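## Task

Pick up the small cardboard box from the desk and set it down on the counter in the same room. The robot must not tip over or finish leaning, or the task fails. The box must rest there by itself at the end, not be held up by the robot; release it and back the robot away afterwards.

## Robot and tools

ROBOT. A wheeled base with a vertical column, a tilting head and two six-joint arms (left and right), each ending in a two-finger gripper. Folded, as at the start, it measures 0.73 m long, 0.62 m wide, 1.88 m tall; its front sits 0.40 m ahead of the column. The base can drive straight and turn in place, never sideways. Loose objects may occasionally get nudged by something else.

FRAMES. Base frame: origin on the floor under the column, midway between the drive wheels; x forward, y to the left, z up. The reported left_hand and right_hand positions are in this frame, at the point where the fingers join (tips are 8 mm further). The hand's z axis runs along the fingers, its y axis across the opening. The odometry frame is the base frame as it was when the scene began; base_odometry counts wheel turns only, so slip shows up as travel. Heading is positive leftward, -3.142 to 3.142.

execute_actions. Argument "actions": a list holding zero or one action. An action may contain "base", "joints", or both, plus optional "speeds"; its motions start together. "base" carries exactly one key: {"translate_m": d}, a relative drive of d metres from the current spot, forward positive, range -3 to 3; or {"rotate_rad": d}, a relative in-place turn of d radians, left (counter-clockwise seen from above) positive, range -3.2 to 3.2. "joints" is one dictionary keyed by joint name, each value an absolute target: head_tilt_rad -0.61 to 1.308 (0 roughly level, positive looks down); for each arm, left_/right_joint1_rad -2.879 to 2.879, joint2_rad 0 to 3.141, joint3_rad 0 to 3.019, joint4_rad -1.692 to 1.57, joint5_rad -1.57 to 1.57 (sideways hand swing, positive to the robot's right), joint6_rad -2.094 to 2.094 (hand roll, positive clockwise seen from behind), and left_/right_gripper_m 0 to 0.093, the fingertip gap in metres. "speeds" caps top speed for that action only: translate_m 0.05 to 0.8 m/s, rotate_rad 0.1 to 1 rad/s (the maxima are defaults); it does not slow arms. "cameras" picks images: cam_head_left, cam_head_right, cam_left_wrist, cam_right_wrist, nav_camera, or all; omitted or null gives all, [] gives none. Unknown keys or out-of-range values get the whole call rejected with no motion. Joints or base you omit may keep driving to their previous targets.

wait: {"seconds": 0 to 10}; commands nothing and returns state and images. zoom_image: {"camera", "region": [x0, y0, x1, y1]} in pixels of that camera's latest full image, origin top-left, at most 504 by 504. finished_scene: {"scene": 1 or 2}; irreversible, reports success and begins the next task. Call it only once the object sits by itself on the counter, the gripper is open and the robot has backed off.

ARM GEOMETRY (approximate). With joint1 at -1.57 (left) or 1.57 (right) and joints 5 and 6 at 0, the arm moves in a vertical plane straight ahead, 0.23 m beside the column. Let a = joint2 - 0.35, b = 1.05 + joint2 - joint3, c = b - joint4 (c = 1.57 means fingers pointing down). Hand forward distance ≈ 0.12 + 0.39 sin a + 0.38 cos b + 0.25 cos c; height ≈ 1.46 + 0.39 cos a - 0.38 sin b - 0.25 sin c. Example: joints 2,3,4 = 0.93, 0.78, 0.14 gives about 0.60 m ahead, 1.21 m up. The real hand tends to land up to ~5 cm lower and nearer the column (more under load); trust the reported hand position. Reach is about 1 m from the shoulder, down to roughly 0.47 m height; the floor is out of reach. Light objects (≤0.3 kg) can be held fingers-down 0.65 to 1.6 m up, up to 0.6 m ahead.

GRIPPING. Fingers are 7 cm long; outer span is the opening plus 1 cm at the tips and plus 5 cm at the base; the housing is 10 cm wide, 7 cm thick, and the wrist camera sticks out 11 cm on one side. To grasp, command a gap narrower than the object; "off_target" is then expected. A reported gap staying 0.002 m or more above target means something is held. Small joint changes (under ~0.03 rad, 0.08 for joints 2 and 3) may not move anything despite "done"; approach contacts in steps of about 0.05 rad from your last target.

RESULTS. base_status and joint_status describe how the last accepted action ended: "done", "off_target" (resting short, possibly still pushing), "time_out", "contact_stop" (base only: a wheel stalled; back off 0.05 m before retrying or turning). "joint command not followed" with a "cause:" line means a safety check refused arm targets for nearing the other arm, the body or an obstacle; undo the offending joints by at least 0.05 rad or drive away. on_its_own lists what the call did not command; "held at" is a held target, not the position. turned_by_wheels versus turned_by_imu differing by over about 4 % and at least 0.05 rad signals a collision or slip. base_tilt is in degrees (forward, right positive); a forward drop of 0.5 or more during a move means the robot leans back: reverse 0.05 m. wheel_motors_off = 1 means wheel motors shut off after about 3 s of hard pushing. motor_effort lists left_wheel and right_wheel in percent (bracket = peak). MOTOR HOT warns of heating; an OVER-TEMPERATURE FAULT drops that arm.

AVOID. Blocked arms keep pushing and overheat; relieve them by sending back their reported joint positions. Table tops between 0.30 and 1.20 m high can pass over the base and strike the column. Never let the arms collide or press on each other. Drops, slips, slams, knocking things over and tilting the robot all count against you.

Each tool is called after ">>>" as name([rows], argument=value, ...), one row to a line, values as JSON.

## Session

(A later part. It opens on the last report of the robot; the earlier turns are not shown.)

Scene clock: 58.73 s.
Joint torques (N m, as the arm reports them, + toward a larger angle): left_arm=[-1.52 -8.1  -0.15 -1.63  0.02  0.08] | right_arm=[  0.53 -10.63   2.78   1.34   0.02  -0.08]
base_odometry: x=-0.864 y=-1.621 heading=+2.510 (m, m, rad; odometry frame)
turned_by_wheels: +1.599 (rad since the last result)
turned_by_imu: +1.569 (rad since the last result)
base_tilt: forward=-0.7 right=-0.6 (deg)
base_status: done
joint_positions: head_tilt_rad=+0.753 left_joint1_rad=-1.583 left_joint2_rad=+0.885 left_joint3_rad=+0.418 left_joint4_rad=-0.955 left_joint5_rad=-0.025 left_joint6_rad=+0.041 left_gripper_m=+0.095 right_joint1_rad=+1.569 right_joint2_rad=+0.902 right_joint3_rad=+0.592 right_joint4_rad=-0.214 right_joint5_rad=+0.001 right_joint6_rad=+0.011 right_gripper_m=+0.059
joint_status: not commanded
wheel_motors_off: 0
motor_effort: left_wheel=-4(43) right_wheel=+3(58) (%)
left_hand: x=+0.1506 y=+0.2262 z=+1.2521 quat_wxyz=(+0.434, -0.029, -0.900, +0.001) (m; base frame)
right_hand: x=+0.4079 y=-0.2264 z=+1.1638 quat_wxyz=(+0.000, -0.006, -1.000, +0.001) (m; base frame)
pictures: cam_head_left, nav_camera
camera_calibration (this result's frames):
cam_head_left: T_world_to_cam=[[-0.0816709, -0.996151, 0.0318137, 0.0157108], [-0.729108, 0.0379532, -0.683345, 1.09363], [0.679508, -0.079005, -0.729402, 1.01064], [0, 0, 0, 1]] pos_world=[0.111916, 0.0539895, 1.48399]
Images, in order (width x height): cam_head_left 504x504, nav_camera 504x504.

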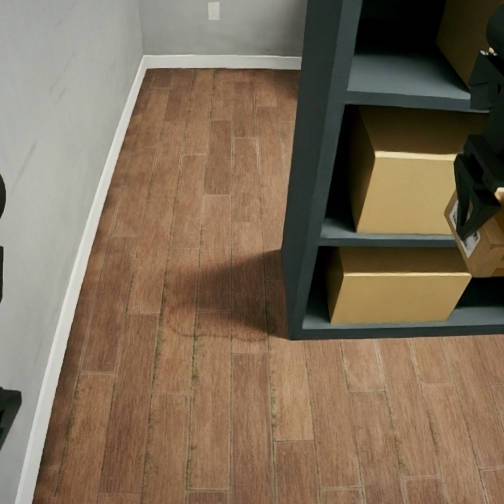

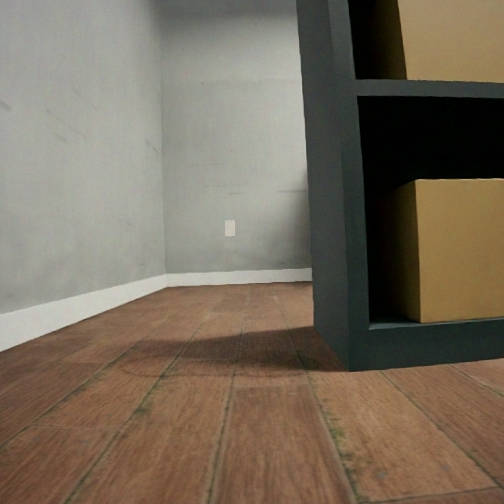

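>>> execute_actions([
  {"base":{"rotate_rad":0.36}},
], cameras=[])

>>> execute_actions([
  {"base":{"translate_m":0.5}},
], cameras=[])

>>> execute_actions([
  {"base":{"rotate_rad":-0.345},"joints":{"head_tilt_rad":1.0}},
], cameras=["cam_head_left","cam_head_right","nav_camera"])

Scene clock: 61.73 s.
Joint torques (N m, as the arm reports them, + toward a larger angle): left_arm=[-1.1  -7.92 -0.05 -1.59  0.    0.06] | right_arm=[  0.57 -10.5    2.83   1.36   0.02  -0.08]
base_odometry: x=-0.864 y=-1.621 heading=+2.870 (m, m, rad; odometry frame)
turned_by_wheels: +0.359 (rad since the last result)
turned_by_imu: +0.354 (rad since the last result)
base_tilt: forward=-0.7 right=-0.6 (deg)
base_status: done
joint_positions: head_tilt_rad=+0.753 left_joint1_rad=-1.583 left_joint2_rad=+0.885 left_joint3_rad=+0.418 left_joint4_rad=-0.955 left_joint5_rad=-0.025 left_joint6_rad=+0.041 left_gripper_m=+0.095 right_joint1_rad=+1.569 right_joint2_rad=+0.902 right_joint3_rad=+0.592 right_joint4_rad=-0.214 right_joint5_rad=+0.001 right_joint6_rad=+0.011 right_gripper_m=+0.059
joint_status: not commanded
wheel_motors_off: 0
motor_effort: left_wheel=-4(27) right_wheel=+4(27) (%)
left_hand: x=+0.1506 y=+0.2262 z=+1.2521 quat_wxyz=(+0.434, -0.029, -0.900, +0.001) (m; base frame)
right_hand: x=+0.4079 y=-0.2264 z=+1.1638 quat_wxyz=(+0.000, -0.006, -1.000, +0.001) (m; base frame)
pictures: none
No camera images: the call's "cameras" was empty. Leave "cameras" out to get every camera's image.

Scene clock: 64.37 s.
Joint torques (N m, as the arm reports them, + toward a larger angle): left_arm=[-1.57 -8.04 -0.32 -1.69  0.01  0.07] | right_arm=[  0.48 -10.67   2.61   1.32   0.02  -0.08]
base_odometry: x=-1.346 y=-1.487 heading=+2.870 (m, m, rad; odometry frame)
turned_by_wheels: +0.001 (rad since the last result)
turned_by_imu: +0.000 (rad since the last result)
base_tilt: forward=-0.7 right=-0.7 (deg)
base_status: done
joint_positions: head_tilt_rad=+0.753 left_joint1_rad=-1.583 left_joint2_rad=+0.885 left_joint3_rad=+0.421 left_joint4_rad=-0.955 left_joint5_rad=-0.025 left_joint6_rad=+0.041 left_gripper_m=+0.095 right_joint1_rad=+1.569 right_joint2_rad=+0.903 right_joint3_rad=+0.596 right_joint4_rad=-0.214 right_joint5_rad=+0.001 right_joint6_rad=+0.011 right_gripper_m=+0.059
joint_status: not commanded
wheel_motors_off: 0
motor_effort: left_wheel=+1(69) right_wheel=-1(64) (%)
left_hand: x=+0.1523 y=+0.2262 z=+1.2516 quat_wxyz=(+0.433, -0.029, -0.901, +0.001) (m; base frame)
right_hand: x=+0.4101 y=-0.2264 z=+1.1639 quat_wxyz=(-0.001, -0.006, -1.000, +0.001) (m; base frame)
pictures: none
No camera images: the call's "cameras" was empty. Leave "cameras" out to get every camera's image.

Scene clock: 66.00 s.
Joint torques (N m, as the arm reports them, + toward a larger angle): left_arm=[-1.36 -8.09 -0.37 -1.61  0.    0.07] | right_arm=[  0.53 -10.36   2.51   1.33   0.03  -0.08]
base_odometry: x=-1.346 y=-1.487 heading=+2.526 (m, m, rad; odometry frame)
turned_by_wheels: -0.344 (rad since the last result)
turned_by_imu: -0.333 (rad since the last result)
base_tilt: forward=-0.8 right=-0.6 (deg)
base_status: done
joint_positions: head_tilt_rad=+1.000 left_joint1_rad=-1.583 left_joint2_rad=+0.885 left_joint3_rad=+0.421 left_joint4_rad=-0.955 left_joint5_rad=-0.025 left_joint6_rad=+0.041 left_gripper_m=+0.095 right_joint1_rad=+1.569 right_joint2_rad=+0.903 right_joint3_rad=+0.596 right_joint4_rad=-0.214 right_joint5_rad=+0.001 right_joint6_rad=+0.011 right_gripper_m=+0.059
joint_status: all done
wheel_motors_off: 0
motor_effort: left_wheel=+1(46) right_wheel=-4(56) (%)
left_hand: x=+0.1523 y=+0.2262 z=+1.2516 quat_wxyz=(+0.433, -0.029, -0.901, +0.001) (m; base frame)
right_hand: x=+0.4101 y=-0.2264 z=+1.1639 quat_wxyz=(-0.001, -0.006, -1.000, +0.001) (m; base frame)
pictures: cam_head_left, cam_head_right, nav_camera
camera_calibration (this result's frames):
cam_head_left: T_world_to_cam=[[-0.0714451, -0.996151, 0.0507724, -0.0139969], [-0.873757, 0.0379532, -0.48488, 0.795222], [0.481087, -0.079005, -0.873106, 1.24187], [0, 0, 0, 1]] pos_world=[0.0963848, 0.0539895, 1.47058]
cam_head_right: T_world_to_cam=[[-0.0583474, -0.997482, 0.0403217, -0.101059], [-0.864689, 0.0303117, -0.501392, 0.813802], [0.498908, -0.0641206, -0.86428, 1.22408], [0, 0, 0, 1]] pos_world=[0.0870862, -0.0469833, 1.47006]
Images, in order (width x height): cam_head_left 504x504, cam_head_right 504x504, nav_camera 504x504.

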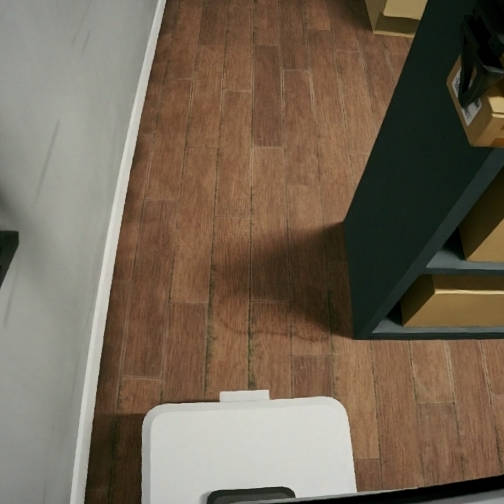

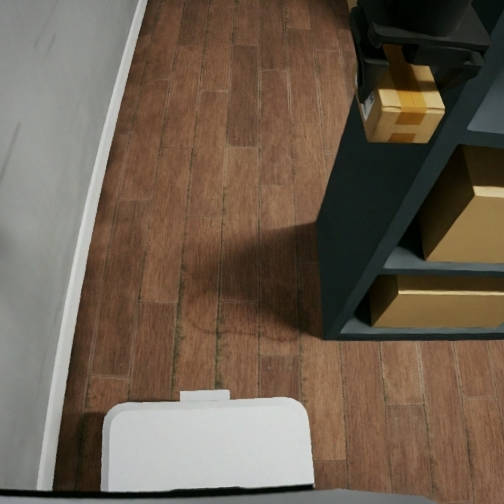

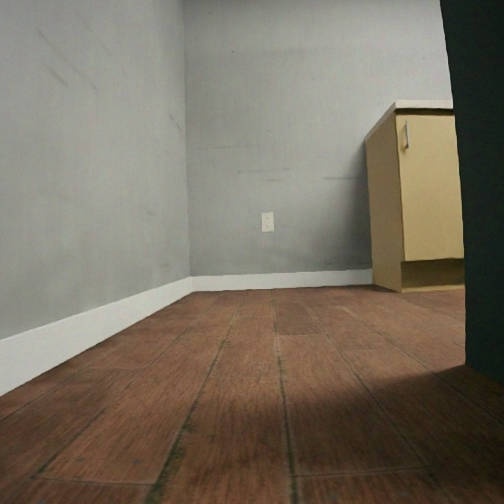

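>>> execute_actions([
  {"base":{"rotate_rad":-0.06},"joints":{"head_tilt_rad":0.7}},
], cameras=[])

>>> execute_actions([
  {"base":{"translate_m":1.3},"speeds":{"translate_m":0.5}},
], cameras=[])

>>> execute_actions([
  {"base":{"rotate_rad":-0.45}},
], cameras=["cam_head_left","cam_head_right","nav_camera"])

Scene clock: 68.10 s.
Joint torques (N m, as the arm reports them, + toward a larger angle): left_arm=[-1.3  -8.   -0.38 -1.6   0.    0.06] | right_arm=[  0.53 -10.61   2.54   1.35   0.03  -0.08]
base_odometry: x=-1.346 y=-1.487 heading=+2.467 (m, m, rad; odometry frame)
turned_by_wheels: -0.059 (rad since the last result)
turned_by_imu: -0.059 (rad since the last result)
base_tilt: forward=-0.8 right=-0.7 (deg)
base_status: done
joint_positions: head_tilt_rad=+0.717 left_joint1_rad=-1.583 left_joint2_rad=+0.885 left_joint3_rad=+0.421 left_joint4_rad=-0.955 left_joint5_rad=-0.025 left_joint6_rad=+0.041 left_gripper_m=+0.095 right_joint1_rad=+1.569 right_joint2_rad=+0.903 right_joint3_rad=+0.596 right_joint4_rad=-0.214 right_joint5_rad=+0.001 right_joint6_rad=+0.011 right_gripper_m=+0.059
joint_status: all done
wheel_motors_off: 0
motor_effort: left_wheel=+1(22) right_wheel=-5(35) (%)
left_hand: x=+0.1523 y=+0.2262 z=+1.2516 quat_wxyz=(+0.433, -0.029, -0.901, +0.001) (m; base frame)
right_hand: x=+0.4101 y=-0.2264 z=+1.1639 quat_wxyz=(-0.001, -0.006, -1.000, +0.001) (m; base frame)
pictures: none
No camera images: the call's "cameras" was empty. Leave "cameras" out to get every camera's image.

Scene clock: 72.27 s.
Joint torques (N m, as the arm reports them, + toward a larger angle): left_arm=[-1.25 -8.17 -0.41 -1.62  0.01  0.08] | right_arm=[  0.51 -10.46   2.42   1.25   0.03  -0.08]
base_odometry: x=-2.361 y=-0.674 heading=+2.466 (m, m, rad; odometry frame)
turned_by_wheels: -0.001 (rad since the last result)
turned_by_imu: -0.002 (rad since the last result)
base_tilt: forward=-0.8 right=-0.6 (deg)
base_status: done
joint_positions: head_tilt_rad=+0.716 left_joint1_rad=-1.583 left_joint2_rad=+0.885 left_joint3_rad=+0.421 left_joint4_rad=-0.955 left_joint5_rad=-0.025 left_joint6_rad=+0.041 left_gripper_m=+0.095 right_joint1_rad=+1.569 right_joint2_rad=+0.903 right_joint3_rad=+0.597 right_joint4_rad=-0.213 right_joint5_rad=+0.001 right_joint6_rad=+0.011 right_gripper_m=+0.059
joint_status: not commanded
wheel_motors_off: 0
motor_effort: left_wheel=-2(59) right_wheel=+2(72) (%)
left_hand: x=+0.1521 y=+0.2262 z=+1.2516 quat_wxyz=(+0.433, -0.029, -0.901, +0.001) (m; base frame)
right_hand: x=+0.4111 y=-0.2264 z=+1.1640 quat_wxyz=(-0.003, -0.006, -1.000, +0.001) (m; base frame)
pictures: none
No camera images: the call's "cameras" was empty. Leave "cameras" out to get every camera's image.

Scene clock: 73.93 s.
Joint torques (N m, as the arm reports them, + toward a larger angle): left_arm=[-1.33 -8.27 -0.37 -1.64  0.    0.09] | right_arm=[  0.56 -10.51   2.45   1.31   0.03  -0.08]
base_odometry: x=-2.361 y=-0.674 heading=+2.016 (m, m, rad; odometry frame)
turned_by_wheels: -0.449 (rad since the last result)
turned_by_imu: -0.436 (rad since the last result)
base_tilt: forward=-0.7 right=-0.6 (deg)
base_status: done
joint_positions: head_tilt_rad=+0.716 left_joint1_rad=-1.583 left_joint2_rad=+0.885 left_joint3_rad=+0.421 left_joint4_rad=-0.955 left_joint5_rad=-0.025 left_joint6_rad=+0.041 left_gripper_m=+0.095 right_joint1_rad=+1.569 right_joint2_rad=+0.903 right_joint3_rad=+0.597 right_joint4_rad=-0.213 right_joint5_rad=+0.001 right_joint6_rad=+0.011 right_gripper_m=+0.059
joint_status: not commanded
wheel_motors_off: 0
motor_effort: left_wheel=+2(49) right_wheel=-3(56) (%)
left_hand: x=+0.1521 y=+0.2262 z=+1.2516 quat_wxyz=(+0.433, -0.029, -0.901, +0.001) (m; base frame)
right_hand: x=+0.4111 y=-0.2262 z=+1.1640 quat_wxyz=(-0.003, -0.006, -1.000, +0.001) (m; base frame)
pictures: cam_head_left, cam_head_right, nav_camera
camera_calibration (this result's frames):
cam_head_left: T_world_to_cam=[[-0.0828019, -0.996151, 0.0287418, 0.0204981], [-0.703083, 0.0379532, -0.710095, 1.13352], [0.706271, -0.079005, -0.703519, 0.969445], [0, 0, 0, 1]] pos_world=[0.113964, 0.0539895, 1.48634]
cam_head_right: T_world_to_cam=[[-0.0673022, -0.997482, 0.0223755, -0.0729741], [-0.689755, 0.0303117, -0.723409, 1.14696], [0.720909, -0.0641206, -0.690058, 0.944678], [0, 0, 0, 1]] pos_world=[0.105183, -0.0469833, 1.48324]
Images, in order (width x height): cam_head_left 504x504, cam_head_right 504x504, nav_camera 504x504.

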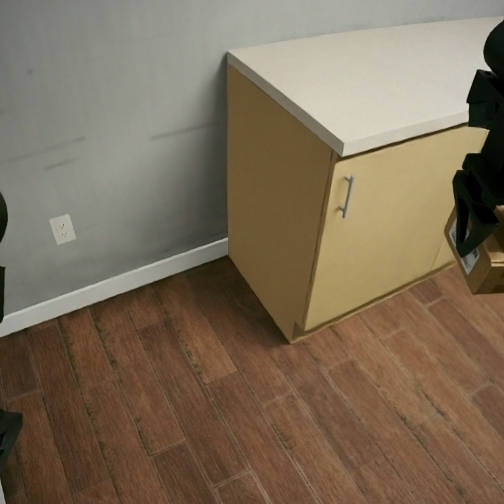

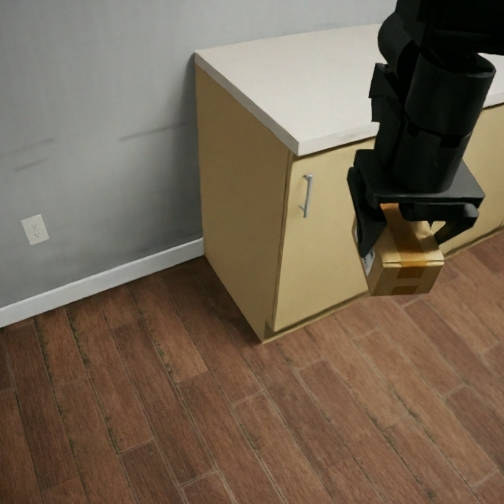

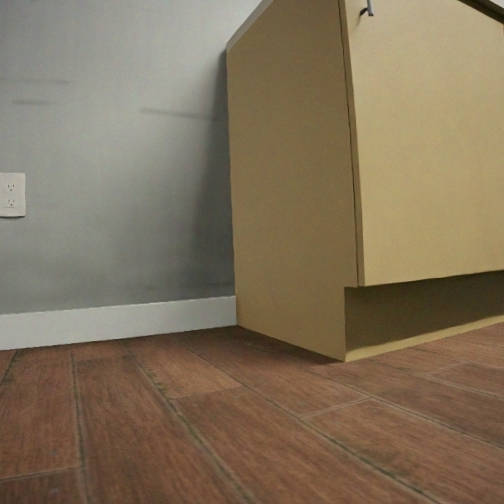

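>>> execute_actions([
  {"base":{"rotate_rad":-0.1},"joints":{"right_joint2_rad":1.7,"right_joint3_rad":2.03,"right_joint4_rad":-0.85}},
], cameras=[])

>>> execute_actions([
  {"base":{"translate_m":0.58},"speeds":{"translate_m":0.4}},
], cameras=["cam_head_left","cam_right_wrist","nav_camera"])

Scene clock: 77.27 s.
Joint torques (N m, as the arm reports them, + toward a larger angle): left_arm=[-1.17 -7.86 -0.38 -1.66  0.01  0.08] | right_arm=[  0.64 -23.87   8.84   0.03   0.03  -0.08]
base_odometry: x=-2.361 y=-0.674 heading=+1.917 (m, m, rad; odometry frame)
turned_by_wheels: -0.099 (rad since the last result)
turned_by_imu: -0.099 (rad since the last result)
base_tilt: forward=-0.8 right=-0.7 (deg)
base_status: done
joint_positions: head_tilt_rad=+0.716 left_joint1_rad=-1.583 left_joint2_rad=+0.885 left_joint3_rad=+0.421 left_joint4_rad=-0.955 left_joint5_rad=-0.025 left_joint6_rad=+0.041 left_gripper_m=+0.095 right_joint1_rad=+1.569 right_joint2_rad=+1.694 right_joint3_rad=+2.011 right_joint4_rad=-0.833 right_joint5_rad=+0.001 right_joint6_rad=+0.011 right_gripper_m=+0.059
joint_status: all done
wheel_motors_off: 0
motor_effort: left_wheel=+6(25) right_wheel=-6(31) (%)
left_hand: x=+0.1521 y=+0.2262 z=+1.2516 quat_wxyz=(+0.433, -0.029, -0.901, +0.001) (m; base frame)
right_hand: x=+0.7854 y=-0.2266 z=+1.0404 quat_wxyz=(-0.004, -0.006, -1.000, +0.001) (m; base frame)
pictures: none
No camera images: the call's "cameras" was empty. Leave "cameras" out to get every camera's image.

Scene clock: 80.10 s.
Joint torques (N m, as the arm reports them, + toward a larger angle): left_arm=[-1.28 -8.03 -0.3  -1.61  0.01  0.08] | right_arm=[  0.68 -23.9    8.68   0.15   0.03  -0.08]
base_odometry: x=-2.558 y=-0.128 heading=+1.916 (m, m, rad; odometry frame)
turned_by_wheels: -0.001 (rad since the last result)
turned_by_imu: -0.002 (rad since the last result)
base_tilt: forward=-0.7 right=-0.7 (deg)
base_status: done
joint_positions: head_tilt_rad=+0.716 left_joint1_rad=-1.583 left_joint2_rad=+0.885 left_joint3_rad=+0.420 left_joint4_rad=-0.955 left_joint5_rad=-0.025 left_joint6_rad=+0.041 left_gripper_m=+0.095 right_joint1_rad=+1.569 right_joint2_rad=+1.695 right_joint3_rad=+2.011 right_joint4_rad=-0.835 right_joint5_rad=+0.001 right_joint6_rad=+0.011 right_gripper_m=+0.059
joint_status: not commanded
wheel_motors_off: 0
motor_effort: left_wheel=-3(60) right_wheel=+2(71) (%)
left_hand: x=+0.1519 y=+0.2262 z=+1.2517 quat_wxyz=(+0.433, -0.029, -0.901, +0.001) (m; base frame)
right_hand: x=+0.7844 y=-0.2266 z=+1.0399 quat_wxyz=(-0.002, -0.006, -1.000, +0.001) (m; base frame)
pictures: cam_head_left, cam_right_wrist, nav_camera
camera_calibration (this result's frames):
cam_head_left: T_world_to_cam=[[-0.0828041, -0.996151, 0.0287356, 0.0205078], [-0.703029, 0.0379532, -0.710148, 1.1336], [0.706324, -0.079005, -0.703466, 0.96936], [0, 0, 0, 1]] pos_world=[0.113968, 0.0539895, 1.48634]
cam_right_wrist: T_world_to_cam=[[-0.0150542, -0.999873, -0.00526836, -0.210425], [-0.800455, 0.00889388, 0.599327, 0.00905427], [-0.599204, 0.0132395, -0.800487, 1.42777], [0, 0, 0, 1]] pos_world=[0.859605, -0.229382, 1.13638]
Images, in order (width x height): cam_head_left 504x504, cam_right_wrist 504x504, nav_camera 504x504.

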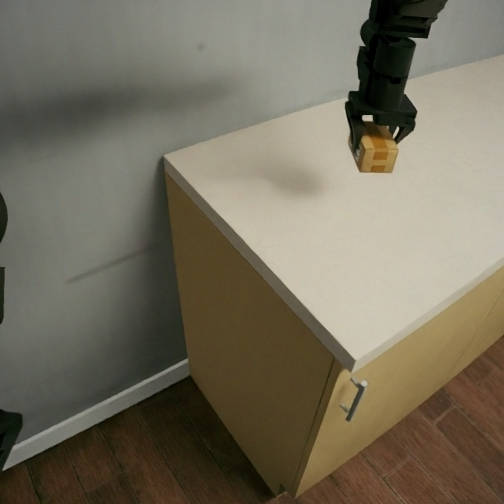

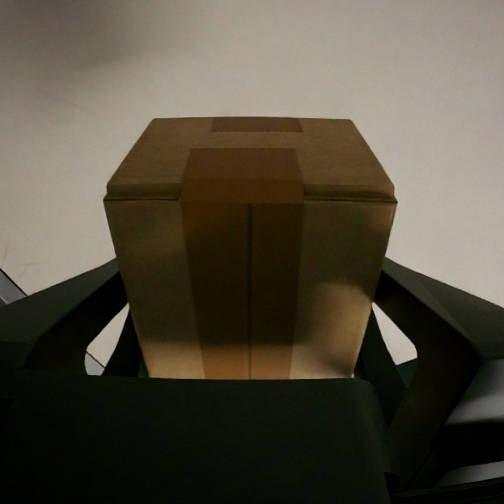

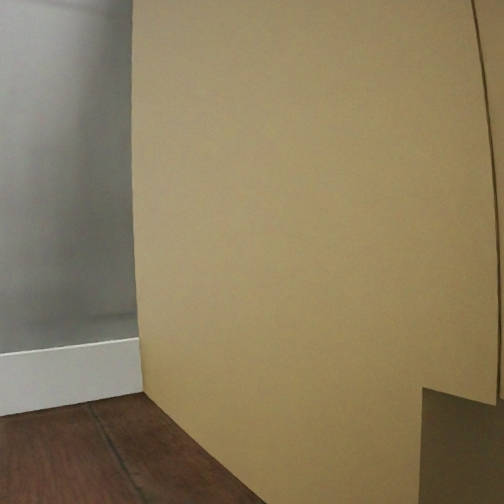

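>>> execute_actions([
  {"joints":{"right_joint2_rad":1.82,"right_joint4_rad":-0.73}},
], cameras=["cam_head_left"])

>>> execute_actions([
  {"joints":{"right_joint2_rad":1.87,"right_joint4_rad":-0.68}},
], cameras=["cam_head_left"])

Scene clock: 82.10 s.
Joint torques (N m, as the arm reports them, + toward a larger angle): left_arm=[-1.41 -7.92 -0.23 -1.64  0.    0.06] | right_arm=[  0.73 -24.95   7.8    1.18   0.03  -0.08]
base_odometry: x=-2.558 y=-0.128 heading=+1.916 (m, m, rad; odometry frame)
turned_by_wheels: +0.000 (rad since the last result)
turned_by_imu: -0.001 (rad since the last result)
base_tilt: forward=-0.8 right=-0.6 (deg)
base_status: not commanded
joint_positions: head_tilt_rad=+0.716 left_joint1_rad=-1.583 left_joint2_rad=+0.885 left_joint3_rad=+0.420 left_joint4_rad=-0.955 left_joint5_rad=-0.025 left_joint6_rad=+0.041 left_gripper_m=+0.095 right_joint1_rad=+1.569 right_joint2_rad=+1.839 right_joint3_rad=+2.011 right_joint4_rad=-0.742 right_joint5_rad=+0.001 right_joint6_rad=+0.011 right_gripper_m=+0.059
joint_status: all done
wheel_motors_off: 0
motor_effort: left_wheel=-2(2) right_wheel=+2(2) (%)
left_hand: x=+0.1519 y=+0.2262 z=+1.2517 quat_wxyz=(+0.433, -0.029, -0.901, +0.001) (m; base frame)
right_hand: x=+0.7406 y=-0.2267 z=+0.9471 quat_wxyz=(+0.023, -0.006, -1.000, +0.001) (m; base frame)
pictures: cam_head_left
camera_calibration (this result's frames):
cam_head_left: T_world_to_cam=[[-0.0828041, -0.996151, 0.0287356, 0.0205078], [-0.703029, 0.0379532, -0.710148, 1.1336], [0.706324, -0.079005, -0.703466, 0.96936], [0, 0, 0, 1]] pos_world=[0.113968, 0.0539895, 1.48634]
Images, in order (width x height): cam_head_left 504x504.

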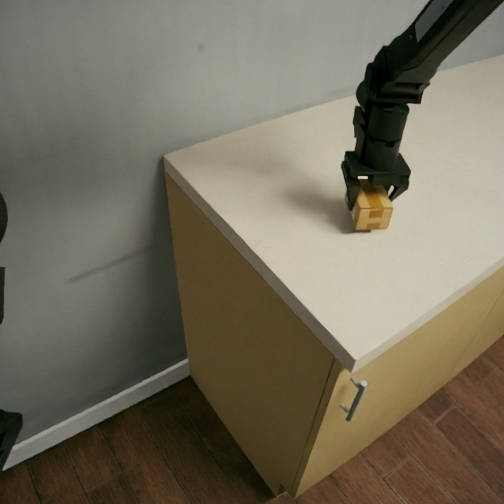

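Scene clock: 82.90 s.
Joint torques (N m, as the arm reports them, + toward a larger angle): left_arm=[-1.24 -7.92 -0.28 -1.6   0.01  0.07] | right_arm=[  0.65 -22.82   7.65   1.31   0.03  -0.08]
base_odometry: x=-2.558 y=-0.128 heading=+1.916 (m, m, rad; odometry frame)
turned_by_wheels: +0.000 (rad since the last result)
turned_by_imu: +0.000 (rad since the last result)
base_tilt: forward=-0.8 right=-0.6 (deg)
base_status: not commanded
joint_positions: head_tilt_rad=+0.716 left_joint1_rad=-1.583 left_joint2_rad=+0.885 left_joint3_rad=+0.420 left_joint4_rad=-0.955 left_joint5_rad=-0.025 left_joint6_rad=+0.041 left_gripper_m=+0.095 right_joint1_rad=+1.569 right_joint2_rad=+1.868 right_joint3_rad=+2.011 right_joint4_rad=-0.694 right_joint5_rad=+0.001 right_joint6_rad=+0.011 right_gripper_m=+0.059
joint_status: all done
wheel_motors_off: 0
motor_effort: left_wheel=-2(2) right_wheel=+2(2) (%)
left_hand: x=+0.1519 y=+0.2262 z=+1.2517 quat_wxyz=(+0.433, -0.029, -0.901, +0.001) (m; base frame)
right_hand: x=+0.7373 y=-0.2267 z=+0.9289 quat_wxyz=(+0.014, -0.006, -1.000, +0.001) (m; base frame)
pictures: cam_head_left
camera_calibration (this result's frames):
cam_head_left: T_world_to_cam=[[-0.0828041, -0.996151, 0.0287356, 0.0205078], [-0.703029, 0.0379532, -0.710148, 1.1336], [0.706324, -0.079005, -0.703466, 0.96936], [0, 0, 0, 1]] pos_world=[0.113968, 0.0539895, 1.48634]
Images, in order (width x height): cam_head_left 504x504.

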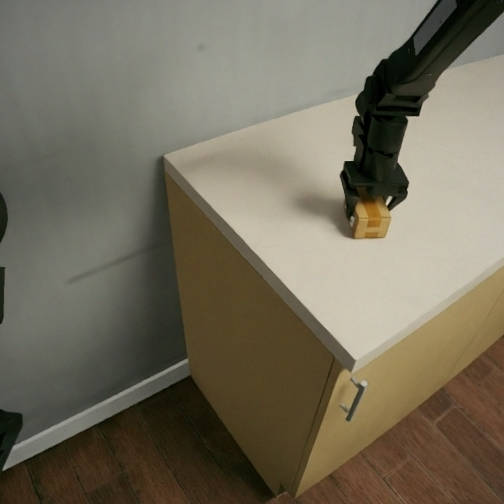

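>>> execute_actions([
  {"joints":{"right_gripper_m":0.093}},
], cameras=[])

>>> execute_actions([
  {"joints":{"right_joint2_rad":1.6}},
], cameras=[])

>>> execute_actions([
  {"base":{"translate_m":-0.3},"joints":{"right_joint2_rad":0.9,"right_joint3_rad":0.6,"right_joint4_rad":-0.2}},
], cameras=["cam_head_left"])

>>> finished_scene(scene=1)

Scene clock: 84.97 s.
Joint torques (N m, as the arm reports them, + toward a larger angle): left_arm=[-1.31 -7.81 -0.26 -1.6  -0.01  0.08] | right_arm=[  0.68 -23.06   7.62   1.28   0.03  -0.08]
base_odometry: x=-2.558 y=-0.128 heading=+1.916 (m, m, rad; odometry frame)
turned_by_wheels: +0.000 (rad since the last result)
turned_by_imu: -0.001 (rad since the last result)
base_tilt: forward=-0.8 right=-0.6 (deg)
base_status: not commanded
joint_positions: head_tilt_rad=+0.716 left_joint1_rad=-1.583 left_joint2_rad=+0.885 left_joint3_rad=+0.420 left_joint4_rad=-0.955 left_joint5_rad=-0.025 left_joint6_rad=+0.041 left_gripper_m=+0.095 right_joint1_rad=+1.569 right_joint2_rad=+1.868 right_joint3_rad=+2.011 right_joint4_rad=-0.694 right_joint5_rad=+0.001 right_joint6_rad=+0.011 right_gripper_m=+0.093
joint_status: all done
wheel_motors_off: 0
motor_effort: left_wheel=-2(2) right_wheel=+3(2) (%)
left_hand: x=+0.1519 y=+0.2262 z=+1.2517 quat_wxyz=(+0.433, -0.029, -0.901, +0.001) (m; base frame)
right_hand: x=+0.7373 y=-0.2267 z=+0.9289 quat_wxyz=(+0.014, -0.006, -1.000, +0.001) (m; base frame)
pictures: none
No camera images: the call's "cameras" was empty. Leave "cameras" out to get every camera's image.

Scene clock: 86.57 s.
Joint torques (N m, as the arm reports them, + toward a larger angle): left_arm=[-1.38 -8.04 -0.4  -1.65 -0.01  0.06] | right_arm=[  0.54 -25.76   8.33   1.57   0.03  -0.08]
base_odometry: x=-2.558 y=-0.128 heading=+1.916 (m, m, rad; odometry frame)
turned_by_wheels: +0.000 (rad since the last result)
turned_by_imu: -0.001 (rad since the last result)
base_tilt: forward=-0.8 right=-0.7 (deg)
base_status: not commanded
joint_positions: head_tilt_rad=+0.716 left_joint1_rad=-1.583 left_joint2_rad=+0.885 left_joint3_rad=+0.420 left_joint4_rad=-0.955 left_joint5_rad=-0.025 left_joint6_rad=+0.041 left_gripper_m=+0.095 right_joint1_rad=+1.569 right_joint2_rad=+1.609 right_joint3_rad=+2.026 right_joint4_rad=-0.689 right_joint5_rad=+0.001 right_joint6_rad=+0.011 right_gripper_m=+0.093
joint_status: all done
wheel_motors_off: 0
motor_effort: left_wheel=-2(2) right_wheel=+2(2) (%)
left_hand: x=+0.1519 y=+0.2262 z=+1.2517 quat_wxyz=(+0.433, -0.029, -0.901, +0.001) (m; base frame)
right_hand: x=+0.8605 y=-0.2266 z=+1.1096 quat_wxyz=(-0.126, -0.006, -0.992, +0.001) (m; base frame)
pictures: none
No camera images: the call's "cameras" was empty. Leave "cameras" out to get every camera's image.

Scene clock: 88.50 s.
Joint torques (N m, as the arm reports them, + toward a larger angle): left_arm=[-1.45 -7.78 -0.11 -1.61 -0.01  0.07] | right_arm=[  0.44 -10.7    3.05   0.83   0.03  -0.08]
base_odometry: x=-2.456 y=-0.410 heading=+1.915 (m, m, rad; odometry frame)
turned_by_wheels: -0.001 (rad since the last result)
turned_by_imu: -0.002 (rad since the last result)
base_tilt: forward=-0.7 right=-0.7 (deg)
base_status: done
joint_positions: head_tilt_rad=+0.716 left_joint1_rad=-1.583 left_joint2_rad=+0.885 left_joint3_rad=+0.418 left_joint4_rad=-0.955 left_joint5_rad=-0.025 left_joint6_rad=+0.041 left_gripper_m=+0.095 right_joint1_rad=+1.569 right_joint2_rad=+0.908 right_joint3_rad=+0.590 right_joint4_rad=-0.199 right_joint5_rad=+0.001 right_joint6_rad=+0.011 right_gripper_m=+0.093
joint_status: all done
wheel_motors_off: 0
motor_effort: left_wheel=-3(57) right_wheel=-1(61) (%)
left_hand: x=+0.1506 y=+0.2262 z=+1.2522 quat_wxyz=(+0.434, -0.029, -0.900, +0.001) (m; base frame)
right_hand: x=+0.4085 y=-0.2262 z=+1.1621 quat_wxyz=(-0.003, -0.006, -1.000, +0.001) (m; base frame)
pictures: cam_head_left
camera_calibration (this result's frames):
cam_head_left: T_world_to_cam=[[-0.0828061, -0.996151, 0.0287296, 0.0205171], [-0.702978, 0.0379532, -0.710198, 1.13367], [0.706375, -0.079005, -0.703415, 0.969279], [0, 0, 0, 1]] pos_world=[0.113972, 0.0539895, 1.48635]
Images, in order (width x height): cam_head_left 504x504.

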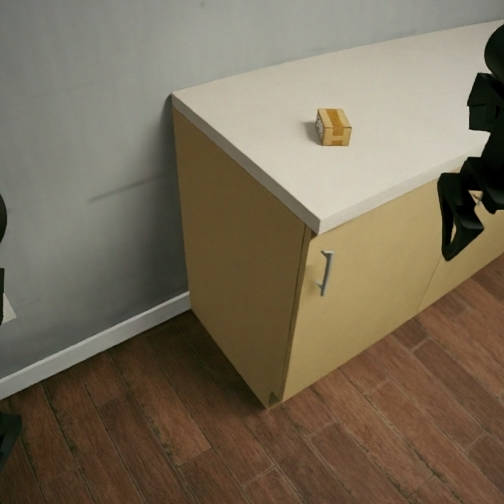

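The scene is finished: the task was done.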